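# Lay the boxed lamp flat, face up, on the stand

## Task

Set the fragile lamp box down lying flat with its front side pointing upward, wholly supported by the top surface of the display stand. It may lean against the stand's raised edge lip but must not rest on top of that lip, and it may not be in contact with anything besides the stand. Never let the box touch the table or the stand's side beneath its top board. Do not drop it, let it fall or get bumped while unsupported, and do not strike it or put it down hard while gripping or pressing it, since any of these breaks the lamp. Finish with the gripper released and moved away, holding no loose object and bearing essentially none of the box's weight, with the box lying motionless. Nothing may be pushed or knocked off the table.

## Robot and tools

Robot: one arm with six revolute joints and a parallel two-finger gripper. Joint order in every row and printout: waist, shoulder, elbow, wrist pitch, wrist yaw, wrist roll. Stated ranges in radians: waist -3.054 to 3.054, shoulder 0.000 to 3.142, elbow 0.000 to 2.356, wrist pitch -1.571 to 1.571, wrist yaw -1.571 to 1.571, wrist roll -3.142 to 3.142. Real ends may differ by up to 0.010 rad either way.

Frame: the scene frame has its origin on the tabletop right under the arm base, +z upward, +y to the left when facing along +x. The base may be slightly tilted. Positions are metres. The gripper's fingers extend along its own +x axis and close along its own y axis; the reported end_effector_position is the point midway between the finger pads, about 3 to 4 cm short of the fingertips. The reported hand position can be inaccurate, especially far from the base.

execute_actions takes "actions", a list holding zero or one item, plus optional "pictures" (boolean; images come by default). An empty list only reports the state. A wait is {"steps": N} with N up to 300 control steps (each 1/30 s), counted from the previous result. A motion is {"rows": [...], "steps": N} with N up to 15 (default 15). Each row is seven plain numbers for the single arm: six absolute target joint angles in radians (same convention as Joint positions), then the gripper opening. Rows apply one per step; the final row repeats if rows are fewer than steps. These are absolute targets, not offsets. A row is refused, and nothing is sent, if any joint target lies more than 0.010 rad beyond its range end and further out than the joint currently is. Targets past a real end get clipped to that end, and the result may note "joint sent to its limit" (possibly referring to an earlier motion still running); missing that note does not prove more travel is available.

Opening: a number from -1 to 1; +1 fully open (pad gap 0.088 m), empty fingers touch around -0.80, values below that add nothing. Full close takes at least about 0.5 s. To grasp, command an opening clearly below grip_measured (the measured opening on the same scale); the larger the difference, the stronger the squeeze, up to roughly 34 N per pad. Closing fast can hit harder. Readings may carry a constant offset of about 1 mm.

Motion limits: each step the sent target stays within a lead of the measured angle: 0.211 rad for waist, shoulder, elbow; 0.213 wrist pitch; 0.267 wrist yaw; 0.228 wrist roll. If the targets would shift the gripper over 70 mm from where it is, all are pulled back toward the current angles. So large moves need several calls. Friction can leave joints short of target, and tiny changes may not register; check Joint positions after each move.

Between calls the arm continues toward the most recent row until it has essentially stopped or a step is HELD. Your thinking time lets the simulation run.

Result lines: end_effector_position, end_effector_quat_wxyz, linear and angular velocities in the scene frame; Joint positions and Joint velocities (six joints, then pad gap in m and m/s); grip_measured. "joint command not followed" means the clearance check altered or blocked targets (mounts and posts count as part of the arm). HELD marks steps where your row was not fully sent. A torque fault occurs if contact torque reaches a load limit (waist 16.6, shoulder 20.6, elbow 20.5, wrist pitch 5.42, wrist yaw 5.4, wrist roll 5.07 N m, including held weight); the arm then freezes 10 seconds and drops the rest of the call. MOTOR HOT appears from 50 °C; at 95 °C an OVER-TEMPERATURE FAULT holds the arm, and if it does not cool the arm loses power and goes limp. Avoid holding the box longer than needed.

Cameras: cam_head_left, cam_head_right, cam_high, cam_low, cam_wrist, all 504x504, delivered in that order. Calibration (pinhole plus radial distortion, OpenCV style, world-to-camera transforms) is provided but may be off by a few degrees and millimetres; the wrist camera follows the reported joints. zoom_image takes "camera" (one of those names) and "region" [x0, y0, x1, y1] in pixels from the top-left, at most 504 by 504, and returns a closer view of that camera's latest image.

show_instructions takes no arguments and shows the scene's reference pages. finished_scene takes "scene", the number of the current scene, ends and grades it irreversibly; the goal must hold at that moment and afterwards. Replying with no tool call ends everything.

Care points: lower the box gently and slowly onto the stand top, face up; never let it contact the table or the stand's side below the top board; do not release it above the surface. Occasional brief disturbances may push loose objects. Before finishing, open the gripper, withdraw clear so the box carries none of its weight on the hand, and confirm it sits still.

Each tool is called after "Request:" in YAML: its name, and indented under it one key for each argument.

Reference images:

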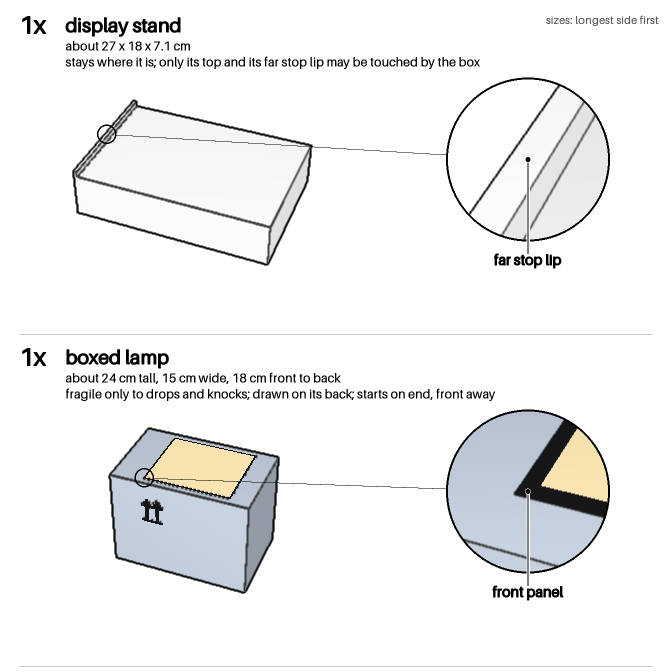

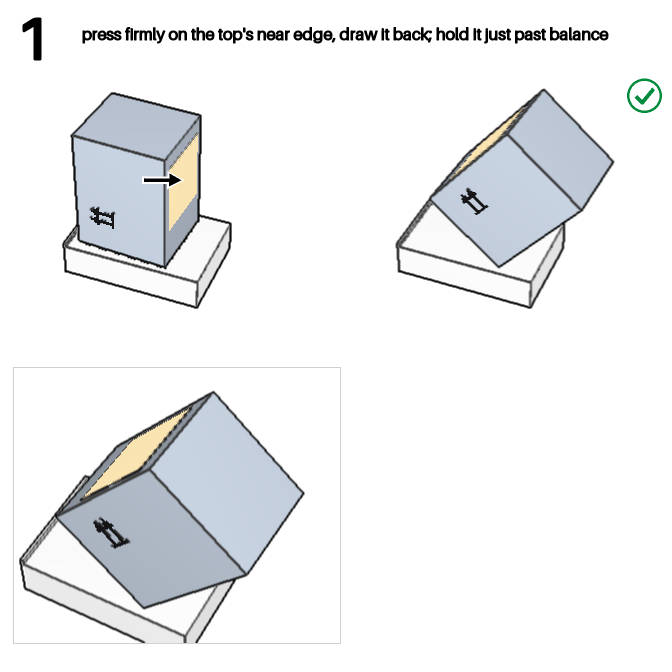

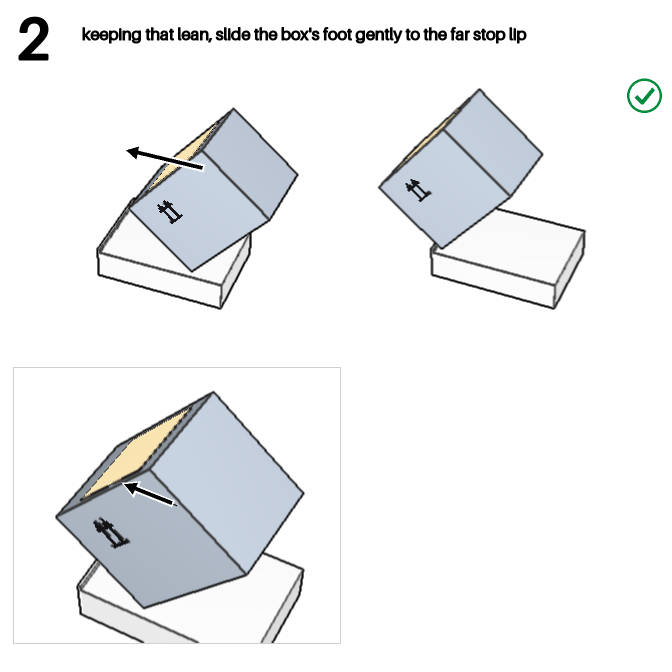

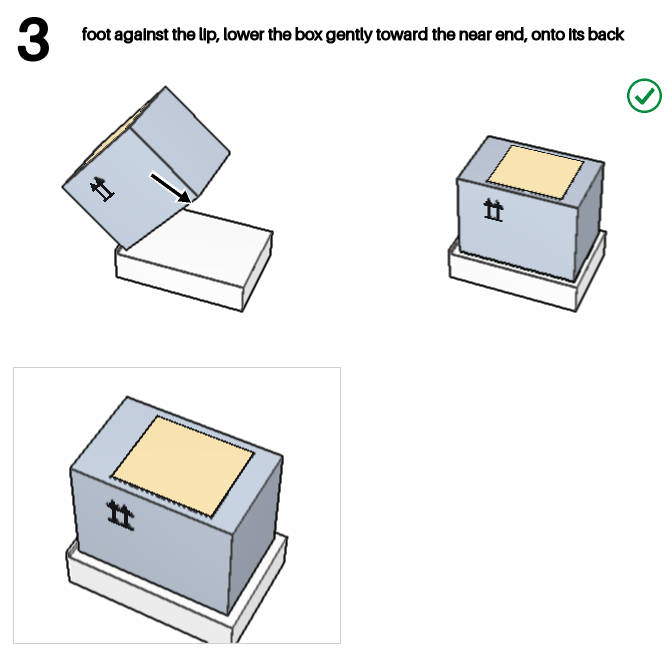

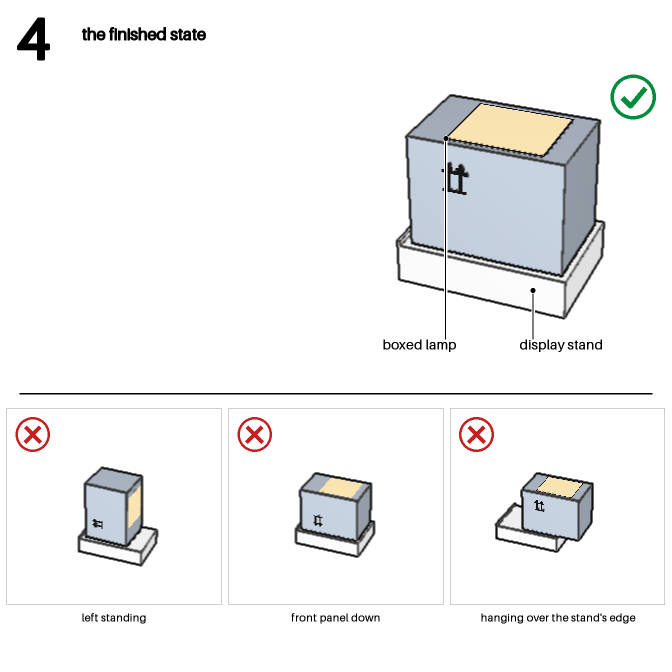

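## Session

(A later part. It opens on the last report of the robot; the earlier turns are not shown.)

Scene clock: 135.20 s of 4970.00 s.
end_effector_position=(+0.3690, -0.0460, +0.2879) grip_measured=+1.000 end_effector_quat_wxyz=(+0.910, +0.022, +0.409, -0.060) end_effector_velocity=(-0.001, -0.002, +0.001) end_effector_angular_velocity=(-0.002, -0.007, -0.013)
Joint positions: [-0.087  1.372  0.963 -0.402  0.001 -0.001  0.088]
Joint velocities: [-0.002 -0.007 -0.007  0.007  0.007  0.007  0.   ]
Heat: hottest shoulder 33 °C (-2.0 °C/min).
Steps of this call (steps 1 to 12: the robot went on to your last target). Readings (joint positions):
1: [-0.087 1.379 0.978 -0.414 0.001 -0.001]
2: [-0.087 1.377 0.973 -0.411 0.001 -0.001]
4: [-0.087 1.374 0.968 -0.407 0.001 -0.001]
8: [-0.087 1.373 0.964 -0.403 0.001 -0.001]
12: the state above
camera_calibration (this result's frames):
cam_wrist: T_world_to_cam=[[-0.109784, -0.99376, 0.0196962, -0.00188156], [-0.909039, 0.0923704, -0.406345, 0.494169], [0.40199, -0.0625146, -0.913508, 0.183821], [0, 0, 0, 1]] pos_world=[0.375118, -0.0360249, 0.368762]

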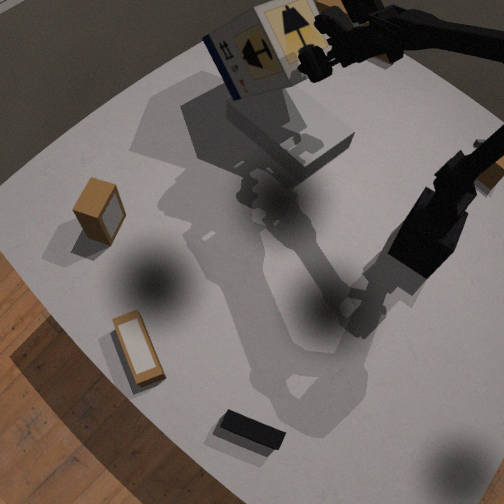

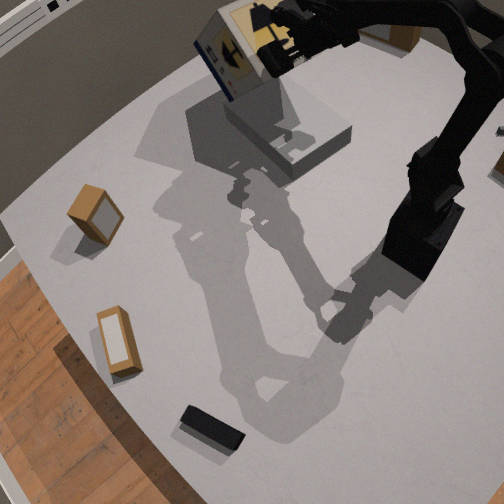

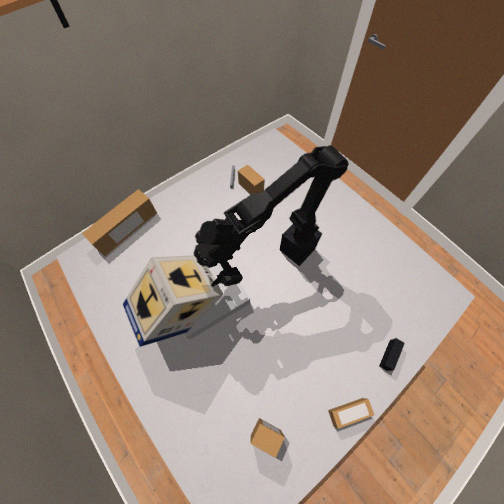

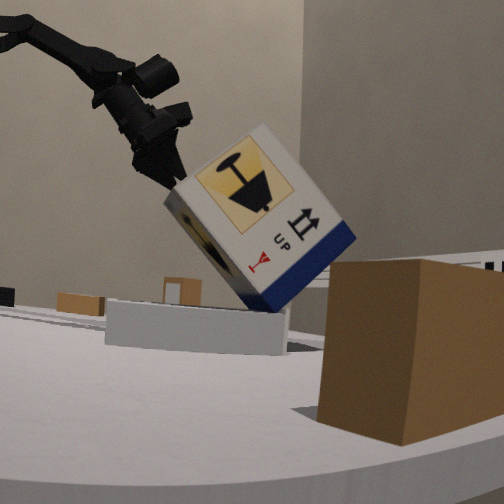

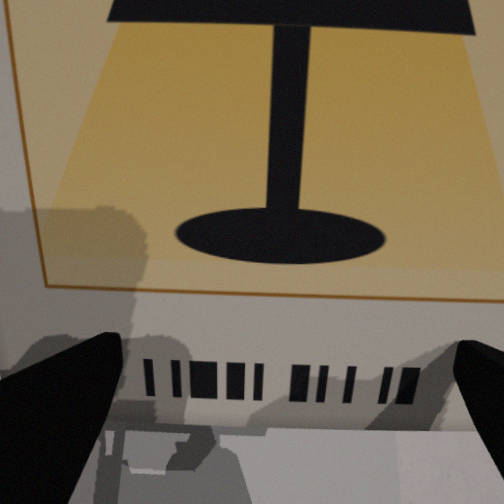

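Request:
execute_actions:
  actions:
    - {"rows": [[-0.083,1.389,0.934,-0.398,0,0,1],[-0.083,1.386,0.929,-0.395,0,0,1],[-0.083,1.382,0.922,-0.389,0,0,1],[-0.083,1.377,0.914,-0.383,0,0,1],[-0.083,1.373,0.905,-0.377,0,0,1],[-0.083,1.368,0.896,-0.370,0,0,1],[-0.083,1.363,0.888,-0.363,0,0,1],[-0.083,1.358,0.879,-0.356,0,0,1],[-0.083,1.352,0.870,-0.350,0,0,1],[-0.083,1.347,0.861,-0.343,0,0,1],[-0.083,1.342,0.852,-0.336,0,0,1],[-0.083,1.338,0.844,-0.330,0,0,1],[-0.083,1.333,0.835,-0.323,0,0,1],[-0.083,1.328,0.826,-0.316,0,0,1],[-0.083,1.323,0.818,-0.310,0,0,1]], "steps": 15}
  pictures: false

Request:
execute_actions:
  actions:
    - {"rows": [[-0.083,1.319,0.809,-0.303,0,0,1],[-0.083,1.314,0.801,-0.295,0,0,1],[-0.083,1.310,0.792,-0.288,0,0,1],[-0.083,1.306,0.784,-0.281,0,0,1],[-0.083,1.302,0.775,-0.273,0,0,1],[-0.083,1.297,0.766,-0.266,0,0,1],[-0.083,1.293,0.758,-0.259,0,0,1],[-0.083,1.289,0.749,-0.251,0,0,1],[-0.083,1.285,0.740,-0.244,0,0,1],[-0.083,1.280,0.732,-0.237,0,0,1],[-0.083,1.276,0.724,-0.230,0,0,1],[-0.083,1.273,0.716,-0.223,0,0,1],[-0.083,1.269,0.710,-0.218,0,0,1],[-0.083,1.267,0.705,-0.214,0,0,1],[-0.083,1.266,0.703,-0.212,0,0,1]], "steps": 15}
  pictures: false

Request:
execute_actions:
  actions:
    - {"steps": 12}

Scene clock: 137.50 s of 4970.00 s.
end_effector_position=(+0.3569, -0.0443, +0.2766) grip_measured=+1.000 end_effector_quat_wxyz=(+0.915, +0.021, +0.399, -0.060) end_effector_velocity=(-0.036, +0.007, -0.036) end_effector_angular_velocity=(-0.004, -0.041, +0.029)
Joint positions: [-0.087  1.323  0.865 -0.333  0.001 -0.002  0.088]
Joint velocities: [-0.002 -0.134 -0.276  0.183 -0.022 -0.022  0.   ]
Heat: hottest shoulder 33 °C (-2.0 °C/min).
Steps of this call (steps 1 to 30: the robot went on to your last target; steps 31 to 54: nothing new was sent; steps 55 to 69: all 15 steps of this action). Readings (joint positions):
55: [-0.087 1.372 0.962 -0.401 0.001 -0.001]
56: [-0.087 1.371 0.961 -0.400 0.001 -0.001]
58: [-0.087 1.368 0.954 -0.393 0.001 -0.001]
62: [-0.087 1.353 0.927 -0.375 0.001 -0.001]
69: the state above

Scene clock: 138.00 s of 4970.00 s.
end_effector_position=(+0.3411, -0.0425, +0.2589) grip_measured=+1.000 end_effector_quat_wxyz=(+0.920, +0.019, +0.388, -0.060) end_effector_velocity=(-0.030, +0.002, -0.036) end_effector_angular_velocity=(+0.001, +0.012, +0.003)
Joint positions: [-0.087  1.265  0.734 -0.234  0.001 -0.002  0.088]
Joint velocities: [-0.007 -0.071 -0.193  0.11  -0.007 -0.007  0.   ]
Heat: hottest shoulder 33 °C (-1.0 °C/min).
Steps of this call (steps 1 to 15: all 15 steps of this action). Readings (joint positions):
1: [-0.087 1.318 0.856 -0.326 0.001 -0.002]
2: [-0.087 1.314 0.847 -0.320 0.001 -0.002]
4: [-0.087 1.306 0.829 -0.306 0.001 -0.002]
8: [-0.087 1.289 0.793 -0.278 0.001 -0.002]
15: the state above

Scene clock: 138.40 s of 4970.00 s.
end_effector_position=(+0.3391, -0.0422, +0.2564) grip_measured=+1.000 end_effector_quat_wxyz=(+0.920, +0.019, +0.386, -0.060) end_effector_velocity=(-0.001, +0.000, +0.001) end_effector_angular_velocity=(+0.009, -0.009, -0.002)
Joint positions: [-0.087  1.259  0.717 -0.22   0.001 -0.003  0.088]
Joint velocities: [-0.002 -0.007 -0.007  0.007 -0.007  0.007  0.   ]
Heat: hottest shoulder 33 °C (-1.0 °C/min).
Steps of this call (steps 1 to 12: the robot went on to your last target). Readings (joint positions):
1: [-0.087 1.263 0.729 -0.231 0.001 -0.002]
2: [-0.087 1.262 0.725 -0.229 0.001 -0.002]
4: [-0.087 1.260 0.720 -0.225 0.001 -0.003]
8: [-0.087 1.259 0.718 -0.221 0.001 -0.003]
12: the state above
camera_calibration (this result's frames):
cam_wrist: T_world_to_cam=[[-0.108365, -0.993877, 0.0215658, -0.00179614], [-0.888227, 0.0870578, -0.451081, 0.458068], [0.446441, -0.0680366, -0.892223, 0.146526], [0, 0, 0, 1]] pos_world=[0.341258, -0.0316944, 0.337398]

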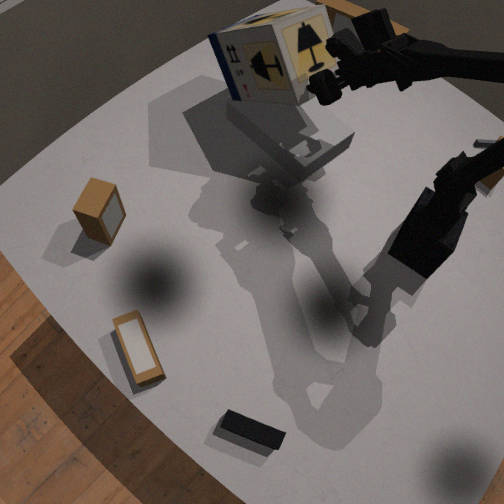

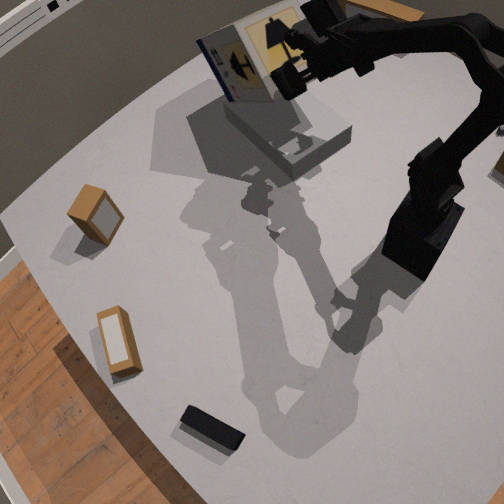

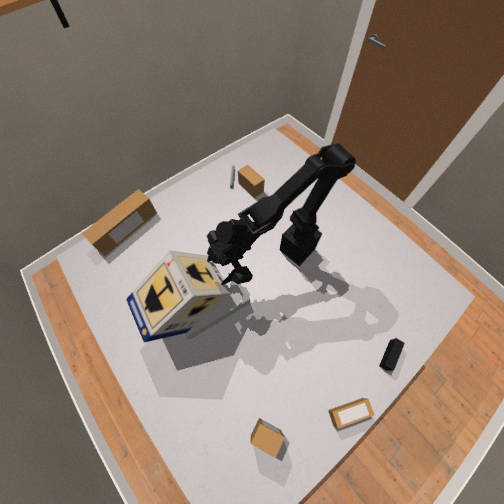

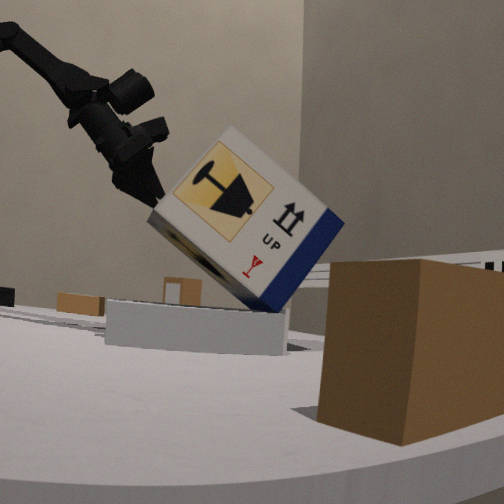

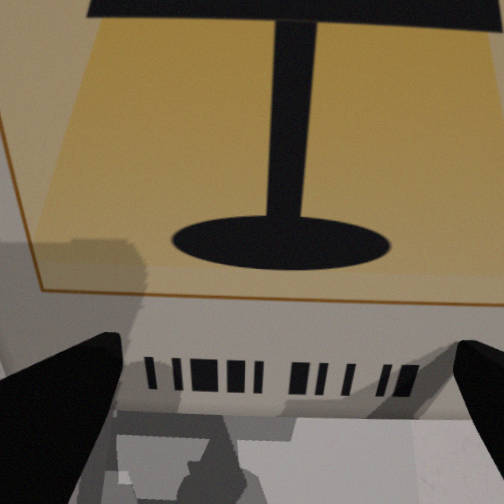

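Request:
execute_actions:
  actions:
    - {"rows": [[-0.083,1.265,0.701,-0.210,0,0,1],[-0.083,1.264,0.697,-0.205,0,0,1],[-0.083,1.261,0.690,-0.199,0,0,1],[-0.083,1.258,0.682,-0.191,0,0,1],[-0.083,1.255,0.675,-0.184,0,0,1],[-0.083,1.252,0.667,-0.175,0,0,1],[-0.083,1.249,0.659,-0.167,0,0,1],[-0.083,1.246,0.651,-0.159,0,0,1],[-0.083,1.243,0.643,-0.151,0,0,1],[-0.083,1.240,0.634,-0.143,0,0,1],[-0.083,1.237,0.626,-0.135,0,0,1],[-0.083,1.234,0.619,-0.127,0,0,1],[-0.083,1.231,0.611,-0.119,0,0,1],[-0.083,1.228,0.603,-0.111,0,0,1],[-0.083,1.225,0.595,-0.103,0,0,1]], "steps": 15}
  pictures: false

Request:
execute_actions:
  actions:
    - {"rows": [[-0.083,1.223,0.587,-0.094,0,0,1],[-0.083,1.221,0.579,-0.085,0,0,1],[-0.083,1.218,0.572,-0.076,0,0,1],[-0.083,1.216,0.564,-0.067,0,0,1],[-0.083,1.214,0.556,-0.058,0,0,1],[-0.083,1.212,0.548,-0.049,0,0,1],[-0.083,1.210,0.540,-0.039,0,0,1],[-0.083,1.208,0.533,-0.030,0,0,1],[-0.083,1.205,0.525,-0.021,0,0,1],[-0.083,1.203,0.517,-0.012,0,0,1],[-0.083,1.201,0.510,-0.004,0,0,1],[-0.083,1.199,0.503,0.004,0,0,1],[-0.083,1.198,0.497,0.011,0,0,1],[-0.083,1.197,0.493,0.016,0,0,1],[-0.083,1.196,0.491,0.018,0,0,1]], "steps": 15}
  pictures: false

Request:
execute_actions:
  actions:
    - {"steps": 12}

Scene clock: 144.00 s of 4970.00 s.
end_effector_position=(+0.3302, -0.0411, +0.2443) grip_measured=+1.000 end_effector_quat_wxyz=(+0.925, +0.018, +0.374, -0.060) end_effector_velocity=(-0.029, +0.004, -0.041) end_effector_angular_velocity=(-0.015, -0.035, +0.018)
Joint positions: [-0.087  1.228  0.628 -0.136  0.    -0.003  0.088]
Joint velocities: [-0.002 -0.071 -0.247  0.212 -0.007 -0.022  0.   ]
Heat: hottest shoulder 33 °C (-1.0 °C/min).
Steps of this call (steps 1 to 30: the robot went on to your last target; steps 31 to 90: nothing new was sent; then 2.10 s passed at rest; steps 91 to 105: all 15 steps of this action). Readings (joint positions):
91: [-0.087 1.258 0.716 -0.219 0.001 -0.003]
92: [-0.087 1.258 0.715 -0.218 0.001 -0.003]
94: [-0.087 1.255 0.709 -0.210 0.001 -0.003]
98: [-0.087 1.247 0.685 -0.187 0.001 -0.003]
105: the state above

Scene clock: 144.50 s of 4970.00 s.
end_effector_position=(+0.3189, -0.0399, +0.2265) grip_measured=+1.000 end_effector_quat_wxyz=(+0.931, +0.017, +0.359, -0.060) end_effector_velocity=(-0.021, +0.003, -0.033) end_effector_angular_velocity=(-0.002, -0.007, +0.008)
Joint positions: [-0.087  1.202  0.51  -0.01   0.    -0.003  0.088]
Joint velocities: [-0.002 -0.022 -0.168  0.154 -0.007 -0.007  0.   ]
Heat: hottest shoulder 33 °C (-1.0 °C/min).
Steps of this call (steps 1 to 15: all 15 steps of this action). Readings (joint positions):
1: [-0.087 1.226 0.620 -0.128 0.000 -0.003]
2: [-0.087 1.224 0.611 -0.119 0.000 -0.003]
4: [-0.087 1.220 0.595 -0.103 0.000 -0.003]
8: [-0.087 1.212 0.562 -0.067 0.000 -0.003]
15: the state above

Scene clock: 144.90 s of 4970.00 s.
end_effector_position=(+0.3176, -0.0397, +0.2241) grip_measured=+1.000 end_effector_quat_wxyz=(+0.932, +0.017, +0.357, -0.060) end_effector_velocity=(-0.002, +0.001, -0.001) end_effector_angular_velocity=(+0.011, +0.006, -0.002)
Joint positions: [-0.087  1.201  0.495  0.008  0.    -0.003  0.088]
Joint velocities: [-0.002 -0.002 -0.002 -0.007 -0.007  0.007  0.   ]
Heat: hottest shoulder 33 °C (-1.0 °C/min).
Steps of this call (steps 1 to 12: the robot went on to your last target). Readings (joint positions):
1: [-0.087 1.202 0.505 -0.006 0.000 -0.003]
2: [-0.087 1.202 0.502 -0.003 0.000 -0.003]
4: [-0.087 1.202 0.497 0.002 0.000 -0.003]
8: [-0.087 1.201 0.495 0.006 0.000 -0.003]
12: the state above
camera_calibration (this result's frames):
cam_wrist: T_world_to_cam=[[-0.108963, -0.993793, 0.0224253, -0.000922323], [-0.857806, 0.0826059, -0.507292, 0.426919], [0.50229, -0.0745127, -0.861483, 0.102617], [0, 0, 0, 1]] pos_world=[0.31457, -0.0285363, 0.304996]

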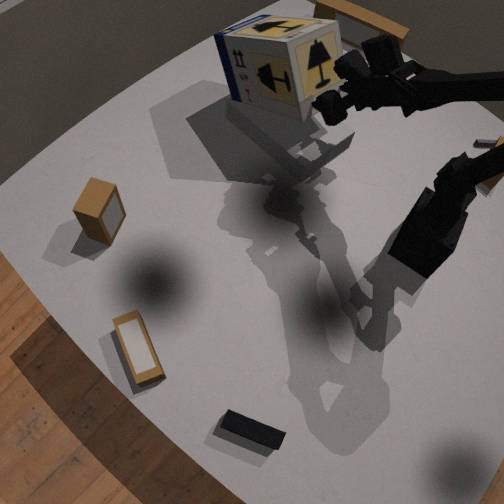

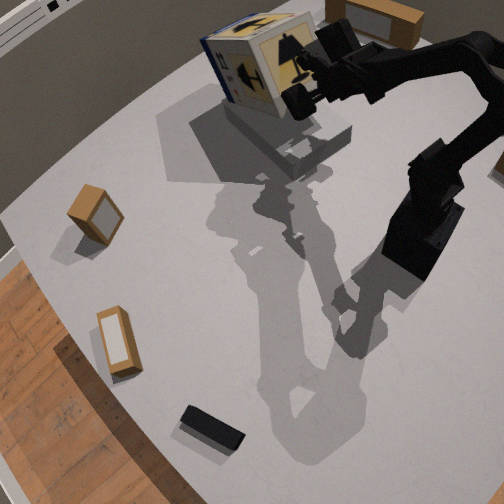

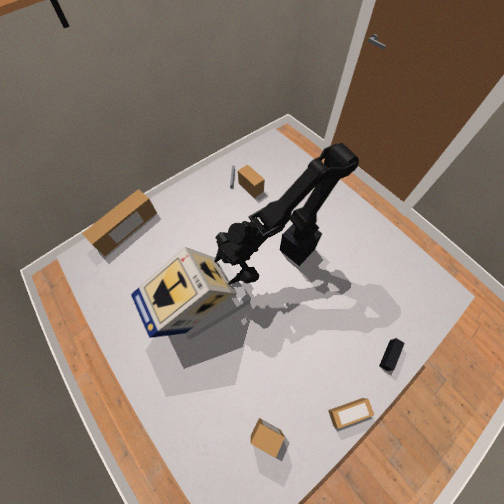

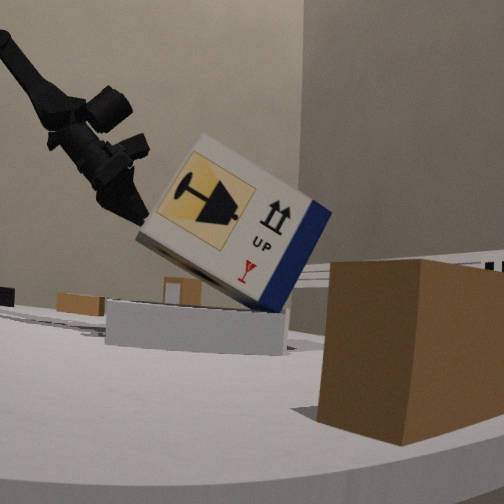

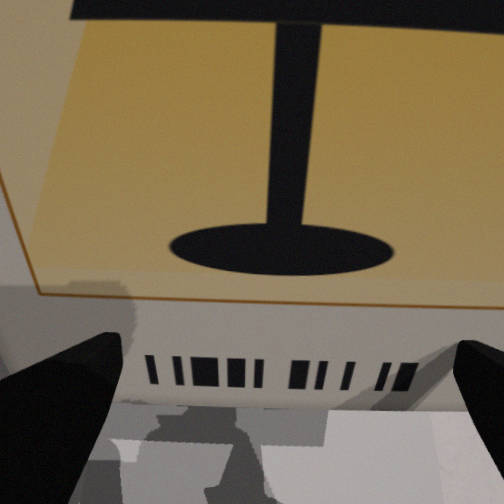

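Request:
execute_actions:
  actions:
    - {"rows": [[-0.083,1.200,0.489,0.021,0,0,1],[-0.083,1.203,0.485,0.027,0,0,1],[-0.083,1.205,0.480,0.037,0,0,1],[-0.083,1.207,0.473,0.048,0,0,1],[-0.083,1.208,0.466,0.059,0,0,1],[-0.083,1.209,0.459,0.070,0,0,1],[-0.083,1.210,0.452,0.082,0,0,1],[-0.083,1.211,0.445,0.094,0,0,1],[-0.083,1.212,0.438,0.105,0,0,1],[-0.083,1.213,0.431,0.117,0,0,1],[-0.083,1.214,0.424,0.129,0,0,1],[-0.083,1.216,0.417,0.140,0,0,1],[-0.083,1.217,0.410,0.151,0,0,1],[-0.083,1.218,0.403,0.163,0,0,1],[-0.083,1.219,0.396,0.174,0,0,1]], "steps": 15}
  pictures: false

Request:
execute_actions:
  actions:
    - {"rows": [[-0.083,1.223,0.389,0.187,0,0,1],[-0.083,1.226,0.383,0.201,0,0,1],[-0.083,1.230,0.376,0.214,0,0,1],[-0.083,1.233,0.369,0.227,0,0,1],[-0.083,1.237,0.362,0.241,0,0,1],[-0.083,1.240,0.356,0.254,0,0,1],[-0.083,1.244,0.349,0.267,0,0,1],[-0.083,1.247,0.342,0.281,0,0,1],[-0.083,1.251,0.335,0.294,0,0,1],[-0.083,1.254,0.329,0.308,0,0,1],[-0.083,1.258,0.322,0.320,0,0,1],[-0.083,1.261,0.316,0.332,0,0,1],[-0.083,1.263,0.311,0.341,0,0,1],[-0.083,1.265,0.308,0.348,0,0,1],[-0.083,1.266,0.306,0.352,0,0,1]], "steps": 15}
  pictures: false

Request:
execute_actions:
  actions:
    - {"steps": 12}

Scene clock: 149.70 s of 4970.00 s.
end_effector_position=(+0.3117, -0.0391, +0.2116) grip_measured=+1.000 end_effector_quat_wxyz=(+0.938, +0.016, +0.341, -0.060) end_effector_velocity=(-0.015, -0.002, -0.031) end_effector_angular_velocity=(-0.023, -0.098, -0.007)
Joint positions: [-0.087  1.201  0.412  0.125  0.    -0.003  0.088]
Joint velocities: [-0.007  0.012 -0.217  0.33   0.007 -0.007  0.   ]
Heat: hottest wrist pitch 34 °C (+1.0 °C/min).
Steps of this call (steps 1 to 30: the robot went on to your last target; steps 31 to 90: nothing new was sent; then 1.30 s passed at rest; steps 91 to 105: all 15 steps of this action). Readings (joint positions):
91: [-0.087 1.200 0.494 0.009 0.000 -0.003]
92: [-0.087 1.200 0.493 0.011 0.000 -0.003]
94: [-0.087 1.200 0.488 0.020 0.000 -0.003]
98: [-0.087 1.200 0.465 0.051 0.000 -0.003]
105: the state above

Scene clock: 150.20 s of 4970.00 s.
end_effector_position=(+0.3017, -0.0379, +0.1858) grip_measured=+1.000 end_effector_quat_wxyz=(+0.941, +0.015, +0.334, -0.060) end_effector_velocity=(-0.013, -0.000, -0.031) end_effector_angular_velocity=(-0.013, -0.021, -0.003)
Joint positions: [-0.087  1.254  0.301  0.305 -0.    -0.004  0.088]
Joint velocities: [-0.002  0.085 -0.134  0.242  0.007 -0.007  0.   ]
Heat: hottest wrist pitch 34 °C (+1.0 °C/min).
Steps of this call (steps 1 to 15: all 15 steps of this action). Readings (joint positions):
1: [-0.087 1.202 0.405 0.136 0.000 -0.004]
2: [-0.087 1.204 0.397 0.148 0.000 -0.004]
4: [-0.087 1.208 0.381 0.171 0.000 -0.004]
8: [-0.087 1.225 0.348 0.220 0.000 -0.004]
15: the state above

Scene clock: 150.60 s of 4970.00 s.
end_effector_position=(+0.3011, -0.0379, +0.1840) grip_measured=+1.000 end_effector_quat_wxyz=(+0.942, +0.015, +0.331, -0.060) end_effector_velocity=(-0.003, +0.001, -0.005) end_effector_angular_velocity=(+0.012, +0.016, -0.001)
Joint positions: [-0.087  1.261  0.288  0.33  -0.    -0.004  0.088]
Joint velocities: [-0.002  0.002 -0.007 -0.007 -0.007  0.007  0.   ]
Heat: hottest wrist pitch 34 °C (+1.0 °C/min).
Steps of this call (steps 1 to 12: the robot went on to your last target). Readings (joint positions):
1: [-0.087 1.256 0.297 0.312 -0.000 -0.004]
2: [-0.087 1.258 0.294 0.317 -0.000 -0.004]
4: [-0.087 1.260 0.291 0.323 -0.000 -0.004]
8: [-0.087 1.260 0.289 0.328 -0.000 -0.004]
12: the state above
camera_calibration (this result's frames):
cam_wrist: T_world_to_cam=[[-0.108525, -0.993796, 0.0243149, -0.000490572], [-0.828675, 0.0769283, -0.554418, 0.391933], [0.549108, -0.0803171, -0.831883, 0.0567192], [0, 0, 0, 1]] pos_world=[0.293587, -0.0260827, 0.26449]

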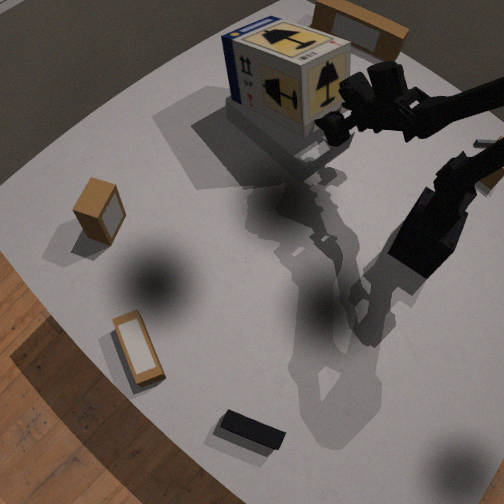

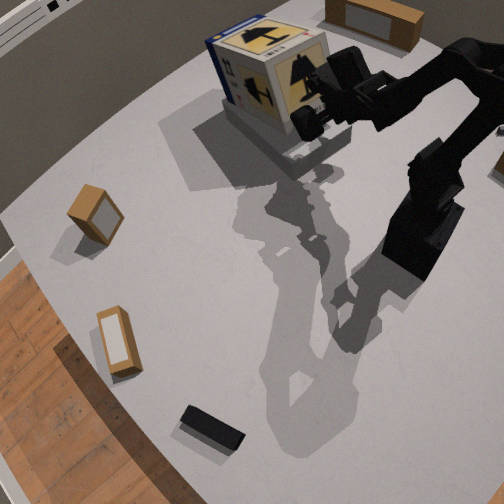

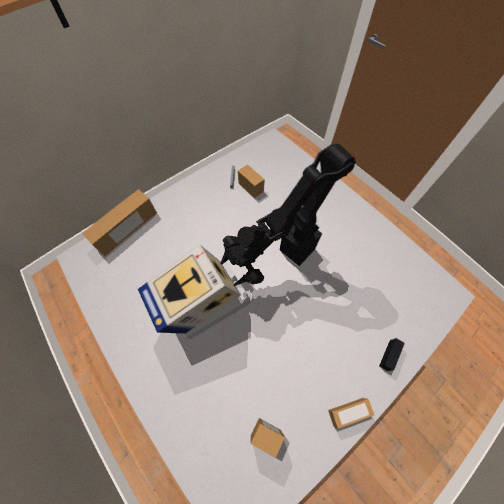

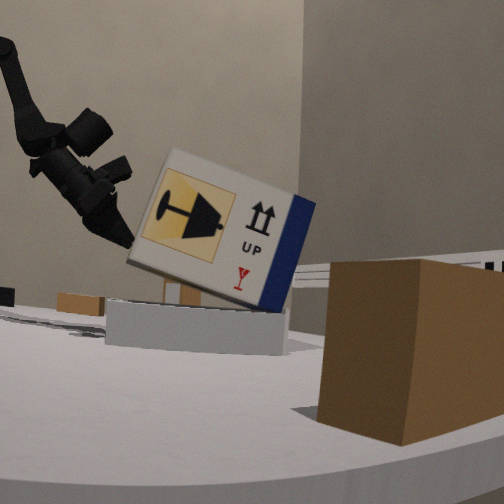

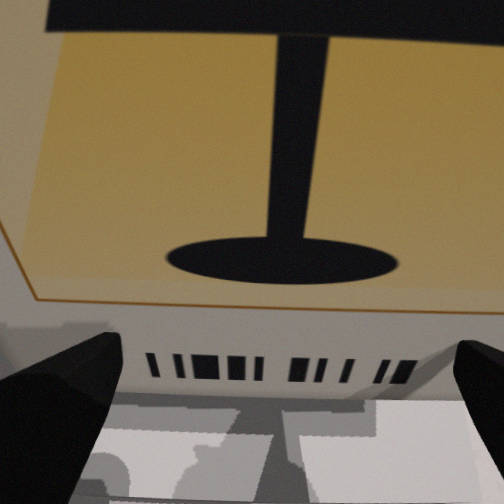

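Request:
zoom_image:
  camera: "cam_low"
  region: [40, 130, 240, 330]

Region (40, 130, 240, 330) of cam_low's 504x504 image, scaled by 2.520, with more detail than that image has.

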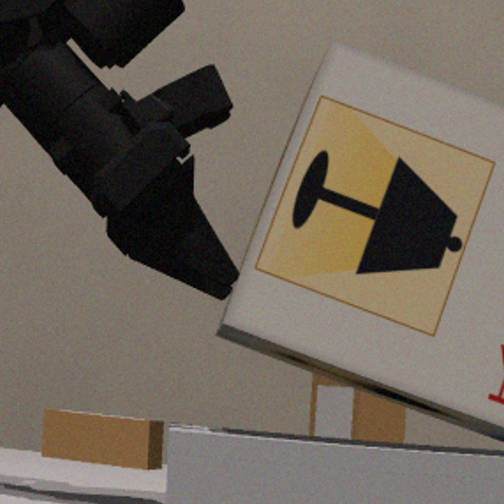

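Request:
execute_actions:
  actions:
    - {"rows": [[-0.083,1.267,0.305,0.354,0,0,1],[-0.083,1.270,0.304,0.358,0,0,1],[-0.083,1.274,0.301,0.365,0,0,1],[-0.083,1.280,0.298,0.372,0,0,1],[-0.083,1.285,0.295,0.380,0,0,1],[-0.083,1.290,0.292,0.388,0,0,1],[-0.083,1.295,0.289,0.396,0,0,1],[-0.083,1.301,0.286,0.404,0,0,1],[-0.083,1.306,0.283,0.412,0,0,1],[-0.083,1.311,0.280,0.419,0,0,1],[-0.083,1.316,0.277,0.427,0,0,1],[-0.083,1.322,0.274,0.436,0,0,1],[-0.083,1.329,0.272,0.444,0,0,1],[-0.083,1.336,0.270,0.453,0,0,1],[-0.083,1.342,0.267,0.461,0,0,1]], "steps": 15}
  pictures: false

Request:
execute_actions:
  actions:
    - {"rows": [[-0.083,1.349,0.265,0.470,0,0,1],[-0.083,1.356,0.263,0.478,0,0,1],[-0.083,1.362,0.260,0.487,0,0,1],[-0.083,1.369,0.258,0.495,0,0,1],[-0.083,1.376,0.256,0.504,0,0,1],[-0.083,1.384,0.254,0.513,0,0,1],[-0.083,1.392,0.253,0.522,0,0,1],[-0.083,1.400,0.251,0.531,0,0,1],[-0.083,1.407,0.250,0.540,0,0,1],[-0.083,1.415,0.248,0.549,0,0,1],[-0.083,1.422,0.247,0.557,0,0,1],[-0.083,1.427,0.246,0.563,0,0,1],[-0.083,1.431,0.245,0.568,0,0,1],[-0.083,1.434,0.244,0.571,0,0,1],[-0.083,1.435,0.244,0.572,0,0,1]], "steps": 15}
  pictures: false

Request:
execute_actions:
  actions:
    - {"steps": 12}

Request:
zoom_image:
  camera: "cam_low"
  region: [60, 160, 310, 360]

Scene clock: 160.77 s of 4970.00 s.
end_effector_position=(+0.2970, -0.0374, +0.1684) grip_measured=+1.000 end_effector_quat_wxyz=(+0.939, +0.015, +0.338, -0.060) end_effector_velocity=(-0.010, +0.004, -0.043) end_effector_angular_velocity=(+0.003, +0.051, +0.028)
Joint positions: [-0.086  1.323  0.252  0.414 -0.    -0.004  0.088]
Joint velocities: [-0.002  0.193 -0.085  0.227 -0.022 -0.022  0.   ]
Heat: hottest wrist pitch 38 °C (+5.0 °C/min).
Steps of this call (steps 1 to 30: the robot went on to your last target; steps 31 to 90: nothing new was sent; then 6.67 s passed at rest; steps 91 to 105: all 15 steps of this action). Readings (joint positions):
91: [-0.086 1.262 0.288 0.332 -0.000 -0.004]
92: [-0.086 1.262 0.287 0.333 -0.000 -0.004]
94: [-0.086 1.265 0.284 0.339 -0.000 -0.004]
98: [-0.086 1.283 0.273 0.362 -0.000 -0.004]
105: the state above

Scene clock: 161.27 s of 4970.00 s.
end_effector_position=(+0.2933, -0.0371, +0.1488) grip_measured=+1.000 end_effector_quat_wxyz=(+0.936, +0.016, +0.347, -0.060) end_effector_velocity=(-0.009, +0.001, -0.028) end_effector_angular_velocity=(-0.005, +0.057, +0.017)
Joint positions: [-0.086  1.427  0.218  0.532 -0.    -0.004  0.088]
Joint velocities: [-0.002  0.129 -0.037  0.11  -0.007 -0.022  0.   ]
Heat: hottest wrist pitch 38 °C (+5.1 °C/min).
Steps of this call (steps 1 to 15: all 15 steps of this action). Readings (joint positions):
1: [-0.086 1.330 0.249 0.422 -0.000 -0.004]
2: [-0.086 1.337 0.247 0.430 -0.000 -0.004]
4: [-0.086 1.350 0.241 0.447 -0.000 -0.004]
8: [-0.086 1.379 0.231 0.481 -0.000 -0.004]
15: the state above

Scene clock: 161.67 s of 4970.00 s.
end_effector_position=(+0.2930, -0.0370, +0.1468) grip_measured=+1.000 end_effector_quat_wxyz=(+0.936, +0.016, +0.348, -0.060) end_effector_velocity=(-0.008, -0.000, -0.008) end_effector_angular_velocity=(+0.015, +0.040, -0.007)
Joint positions: [-0.086  1.439  0.215  0.546 -0.    -0.004  0.088]
Joint velocities: [-0.007 -0.002 -0.007 -0.037 -0.007  0.007  0.   ]
Heat: hottest wrist pitch 38 °C (+5.0 °C/min).
Steps of this call (steps 1 to 12: the robot went on to your last target). Readings (joint positions):
1: [-0.086 1.431 0.217 0.536 -0.000 -0.004]
2: [-0.086 1.433 0.217 0.539 -0.000 -0.004]
4: [-0.086 1.436 0.216 0.542 -0.000 -0.004]
8: [-0.086 1.438 0.215 0.545 -0.000 -0.004]
12: the state above
camera_calibration (this result's frames):
cam_wrist: T_world_to_cam=[[-0.107581, -0.993915, 0.0236524, 0.000177935], [-0.848068, 0.0793268, -0.523916, 0.365859], [0.518852, -0.0764223, -0.851441, 0.0422351], [0, 0, 0, 1]] pos_world=[0.288379, -0.0256179, 0.227636]

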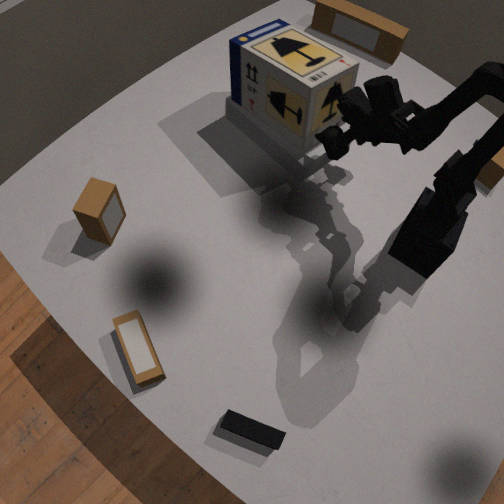

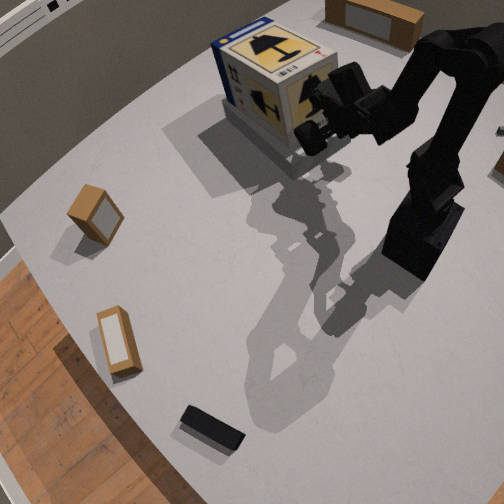

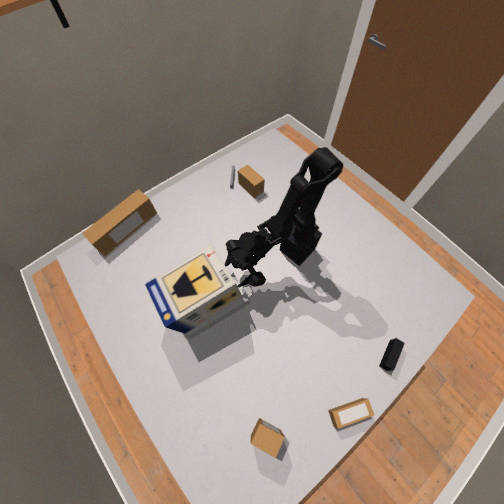

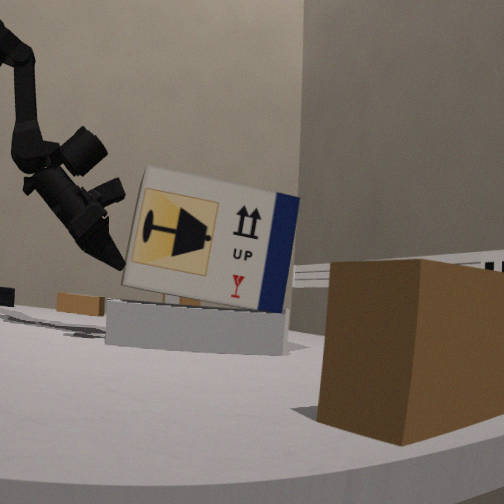

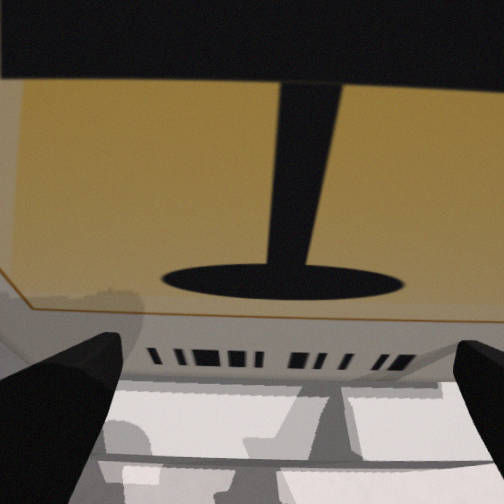

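Region (60, 160, 310, 360) of cam_low's 504x504 image, scaled by 2.016, with more detail than that image has; it fills the top 403 rows of this view, and the rest is white.

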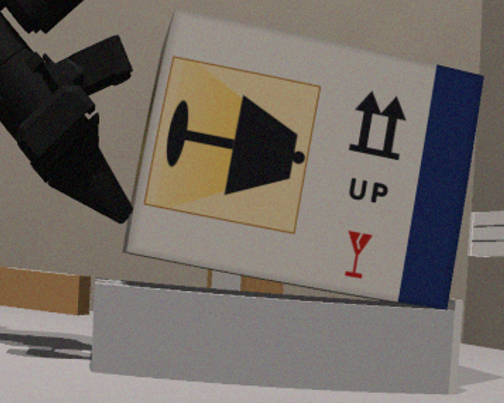

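Request:
execute_actions:
  actions:
    - {"rows": [[-0.083,1.438,0.243,0.576,0,0,1],[-0.083,1.444,0.243,0.582,0,0,1],[-0.083,1.452,0.241,0.592,0,0,1],[-0.083,1.461,0.240,0.602,0,0,1],[-0.083,1.471,0.239,0.613,0,0,1],[-0.083,1.480,0.237,0.623,0,0,1],[-0.083,1.489,0.236,0.634,0,0,1],[-0.083,1.498,0.235,0.644,0,0,1],[-0.083,1.507,0.233,0.655,0,0,1],[-0.083,1.517,0.232,0.665,0,0,1],[-0.083,1.526,0.231,0.675,0,0,1],[-0.083,1.535,0.229,0.686,0,0,1],[-0.083,1.542,0.228,0.694,0,0,1],[-0.083,1.547,0.228,0.699,0,0,1],[-0.083,1.550,0.227,0.703,0,0,1]], "steps": 15}
  pictures: false

Request:
execute_actions:
  actions:
    - {"steps": 12}

Request:
zoom_image:
  camera: "cam_low"
  region: [60, 160, 310, 360]

Scene clock: 164.73 s of 4970.00 s.
end_effector_position=(+0.2913, -0.0370, +0.1318) grip_measured=+1.000 end_effector_quat_wxyz=(+0.933, +0.016, +0.353, -0.060) end_effector_velocity=(-0.005, -0.001, -0.028) end_effector_angular_velocity=(-0.007, +0.028, -0.003)
Joint positions: [-0.086  1.54   0.196  0.653  0.    -0.004  0.088]
Joint velocities: [-0.002  0.193 -0.032  0.198  0.007 -0.007  0.   ]
Heat: hottest wrist pitch 39 °C (+6.1 °C/min).
Steps of this call (steps 1 to 30: the robot went on to your last target; steps 31 to 77: nothing new was sent; steps 78 to 92: all 15 steps of this action). Readings (joint positions):
78: [-0.086 1.440 0.214 0.547 0.000 -0.004]
79: [-0.086 1.441 0.214 0.549 0.000 -0.004]
81: [-0.086 1.449 0.212 0.559 0.000 -0.004]
85: [-0.086 1.480 0.206 0.590 0.000 -0.004]
92: the state above

Scene clock: 165.13 s of 4970.00 s.
end_effector_position=(+0.2910, -0.0370, +0.1294) grip_measured=+1.000 end_effector_quat_wxyz=(+0.933, +0.016, +0.354, -0.060) end_effector_velocity=(-0.002, +0.001, -0.003) end_effector_angular_velocity=(+0.001, +0.012, +0.008)
Joint positions: [-0.086  1.558  0.193  0.674  0.    -0.004  0.088]
Joint velocities: [-0.002  0.002 -0.002 -0.007 -0.007 -0.007  0.   ]
Heat: hottest wrist pitch 40 °C (+7.0 °C/min).
Steps of this call (steps 1 to 12: the robot went on to your last target). Readings (joint positions):
1: [-0.086 1.545 0.195 0.659 0.000 -0.004]
2: [-0.086 1.549 0.195 0.663 0.000 -0.004]
4: [-0.086 1.553 0.194 0.668 0.000 -0.004]
8: [-0.086 1.557 0.193 0.673 0.000 -0.004]
12: the state above
camera_calibration (this result's frames):
cam_wrist: T_world_to_cam=[[-0.107668, -0.993905, 0.0236673, 0.000448589], [-0.854721, 0.0803789, -0.512826, 0.355587], [0.507798, -0.0754439, -0.858166, 0.0325527], [0, 0, 0, 1]] pos_world=[0.287446, -0.0256799, 0.210279]

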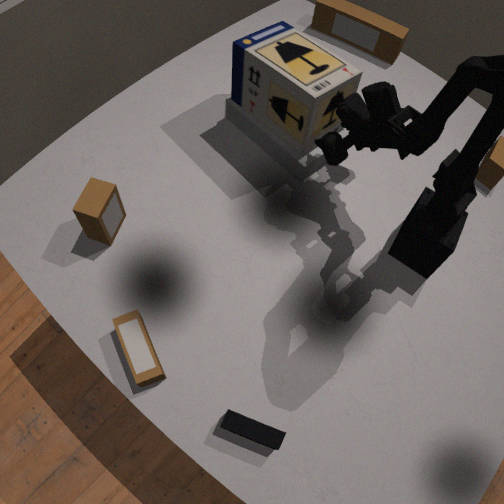

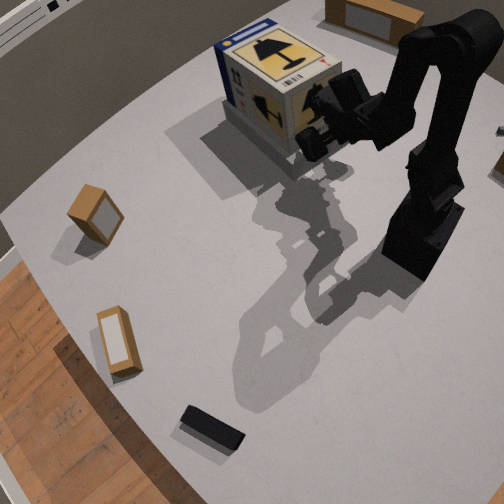

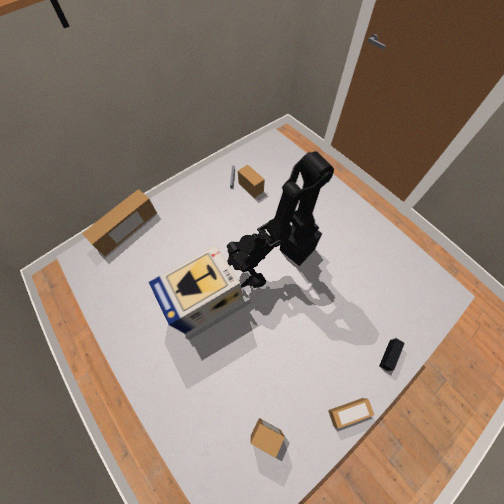

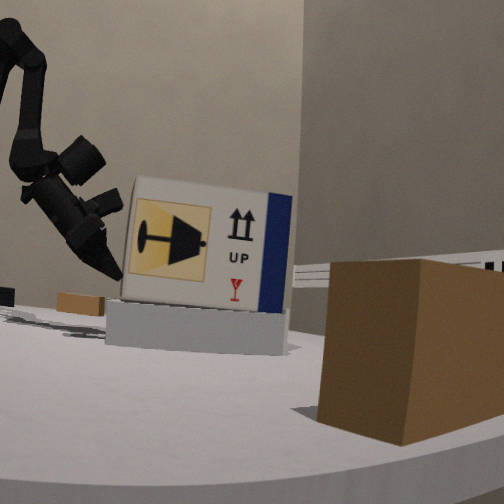

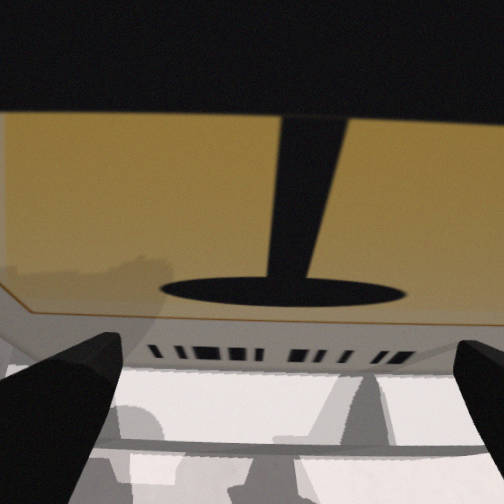

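Region (60, 160, 310, 360) of cam_low's 504x504 image, scaled by 2.016, with more detail than that image has; it fills the top 403 rows of this view, and the rest is white.

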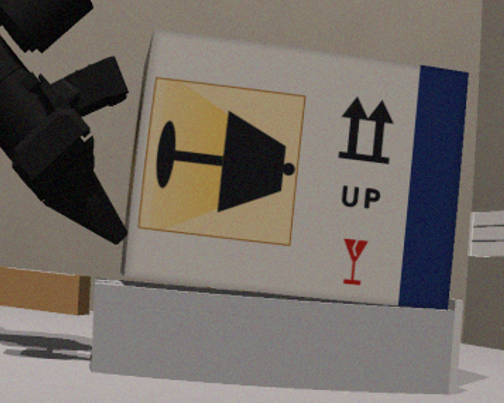

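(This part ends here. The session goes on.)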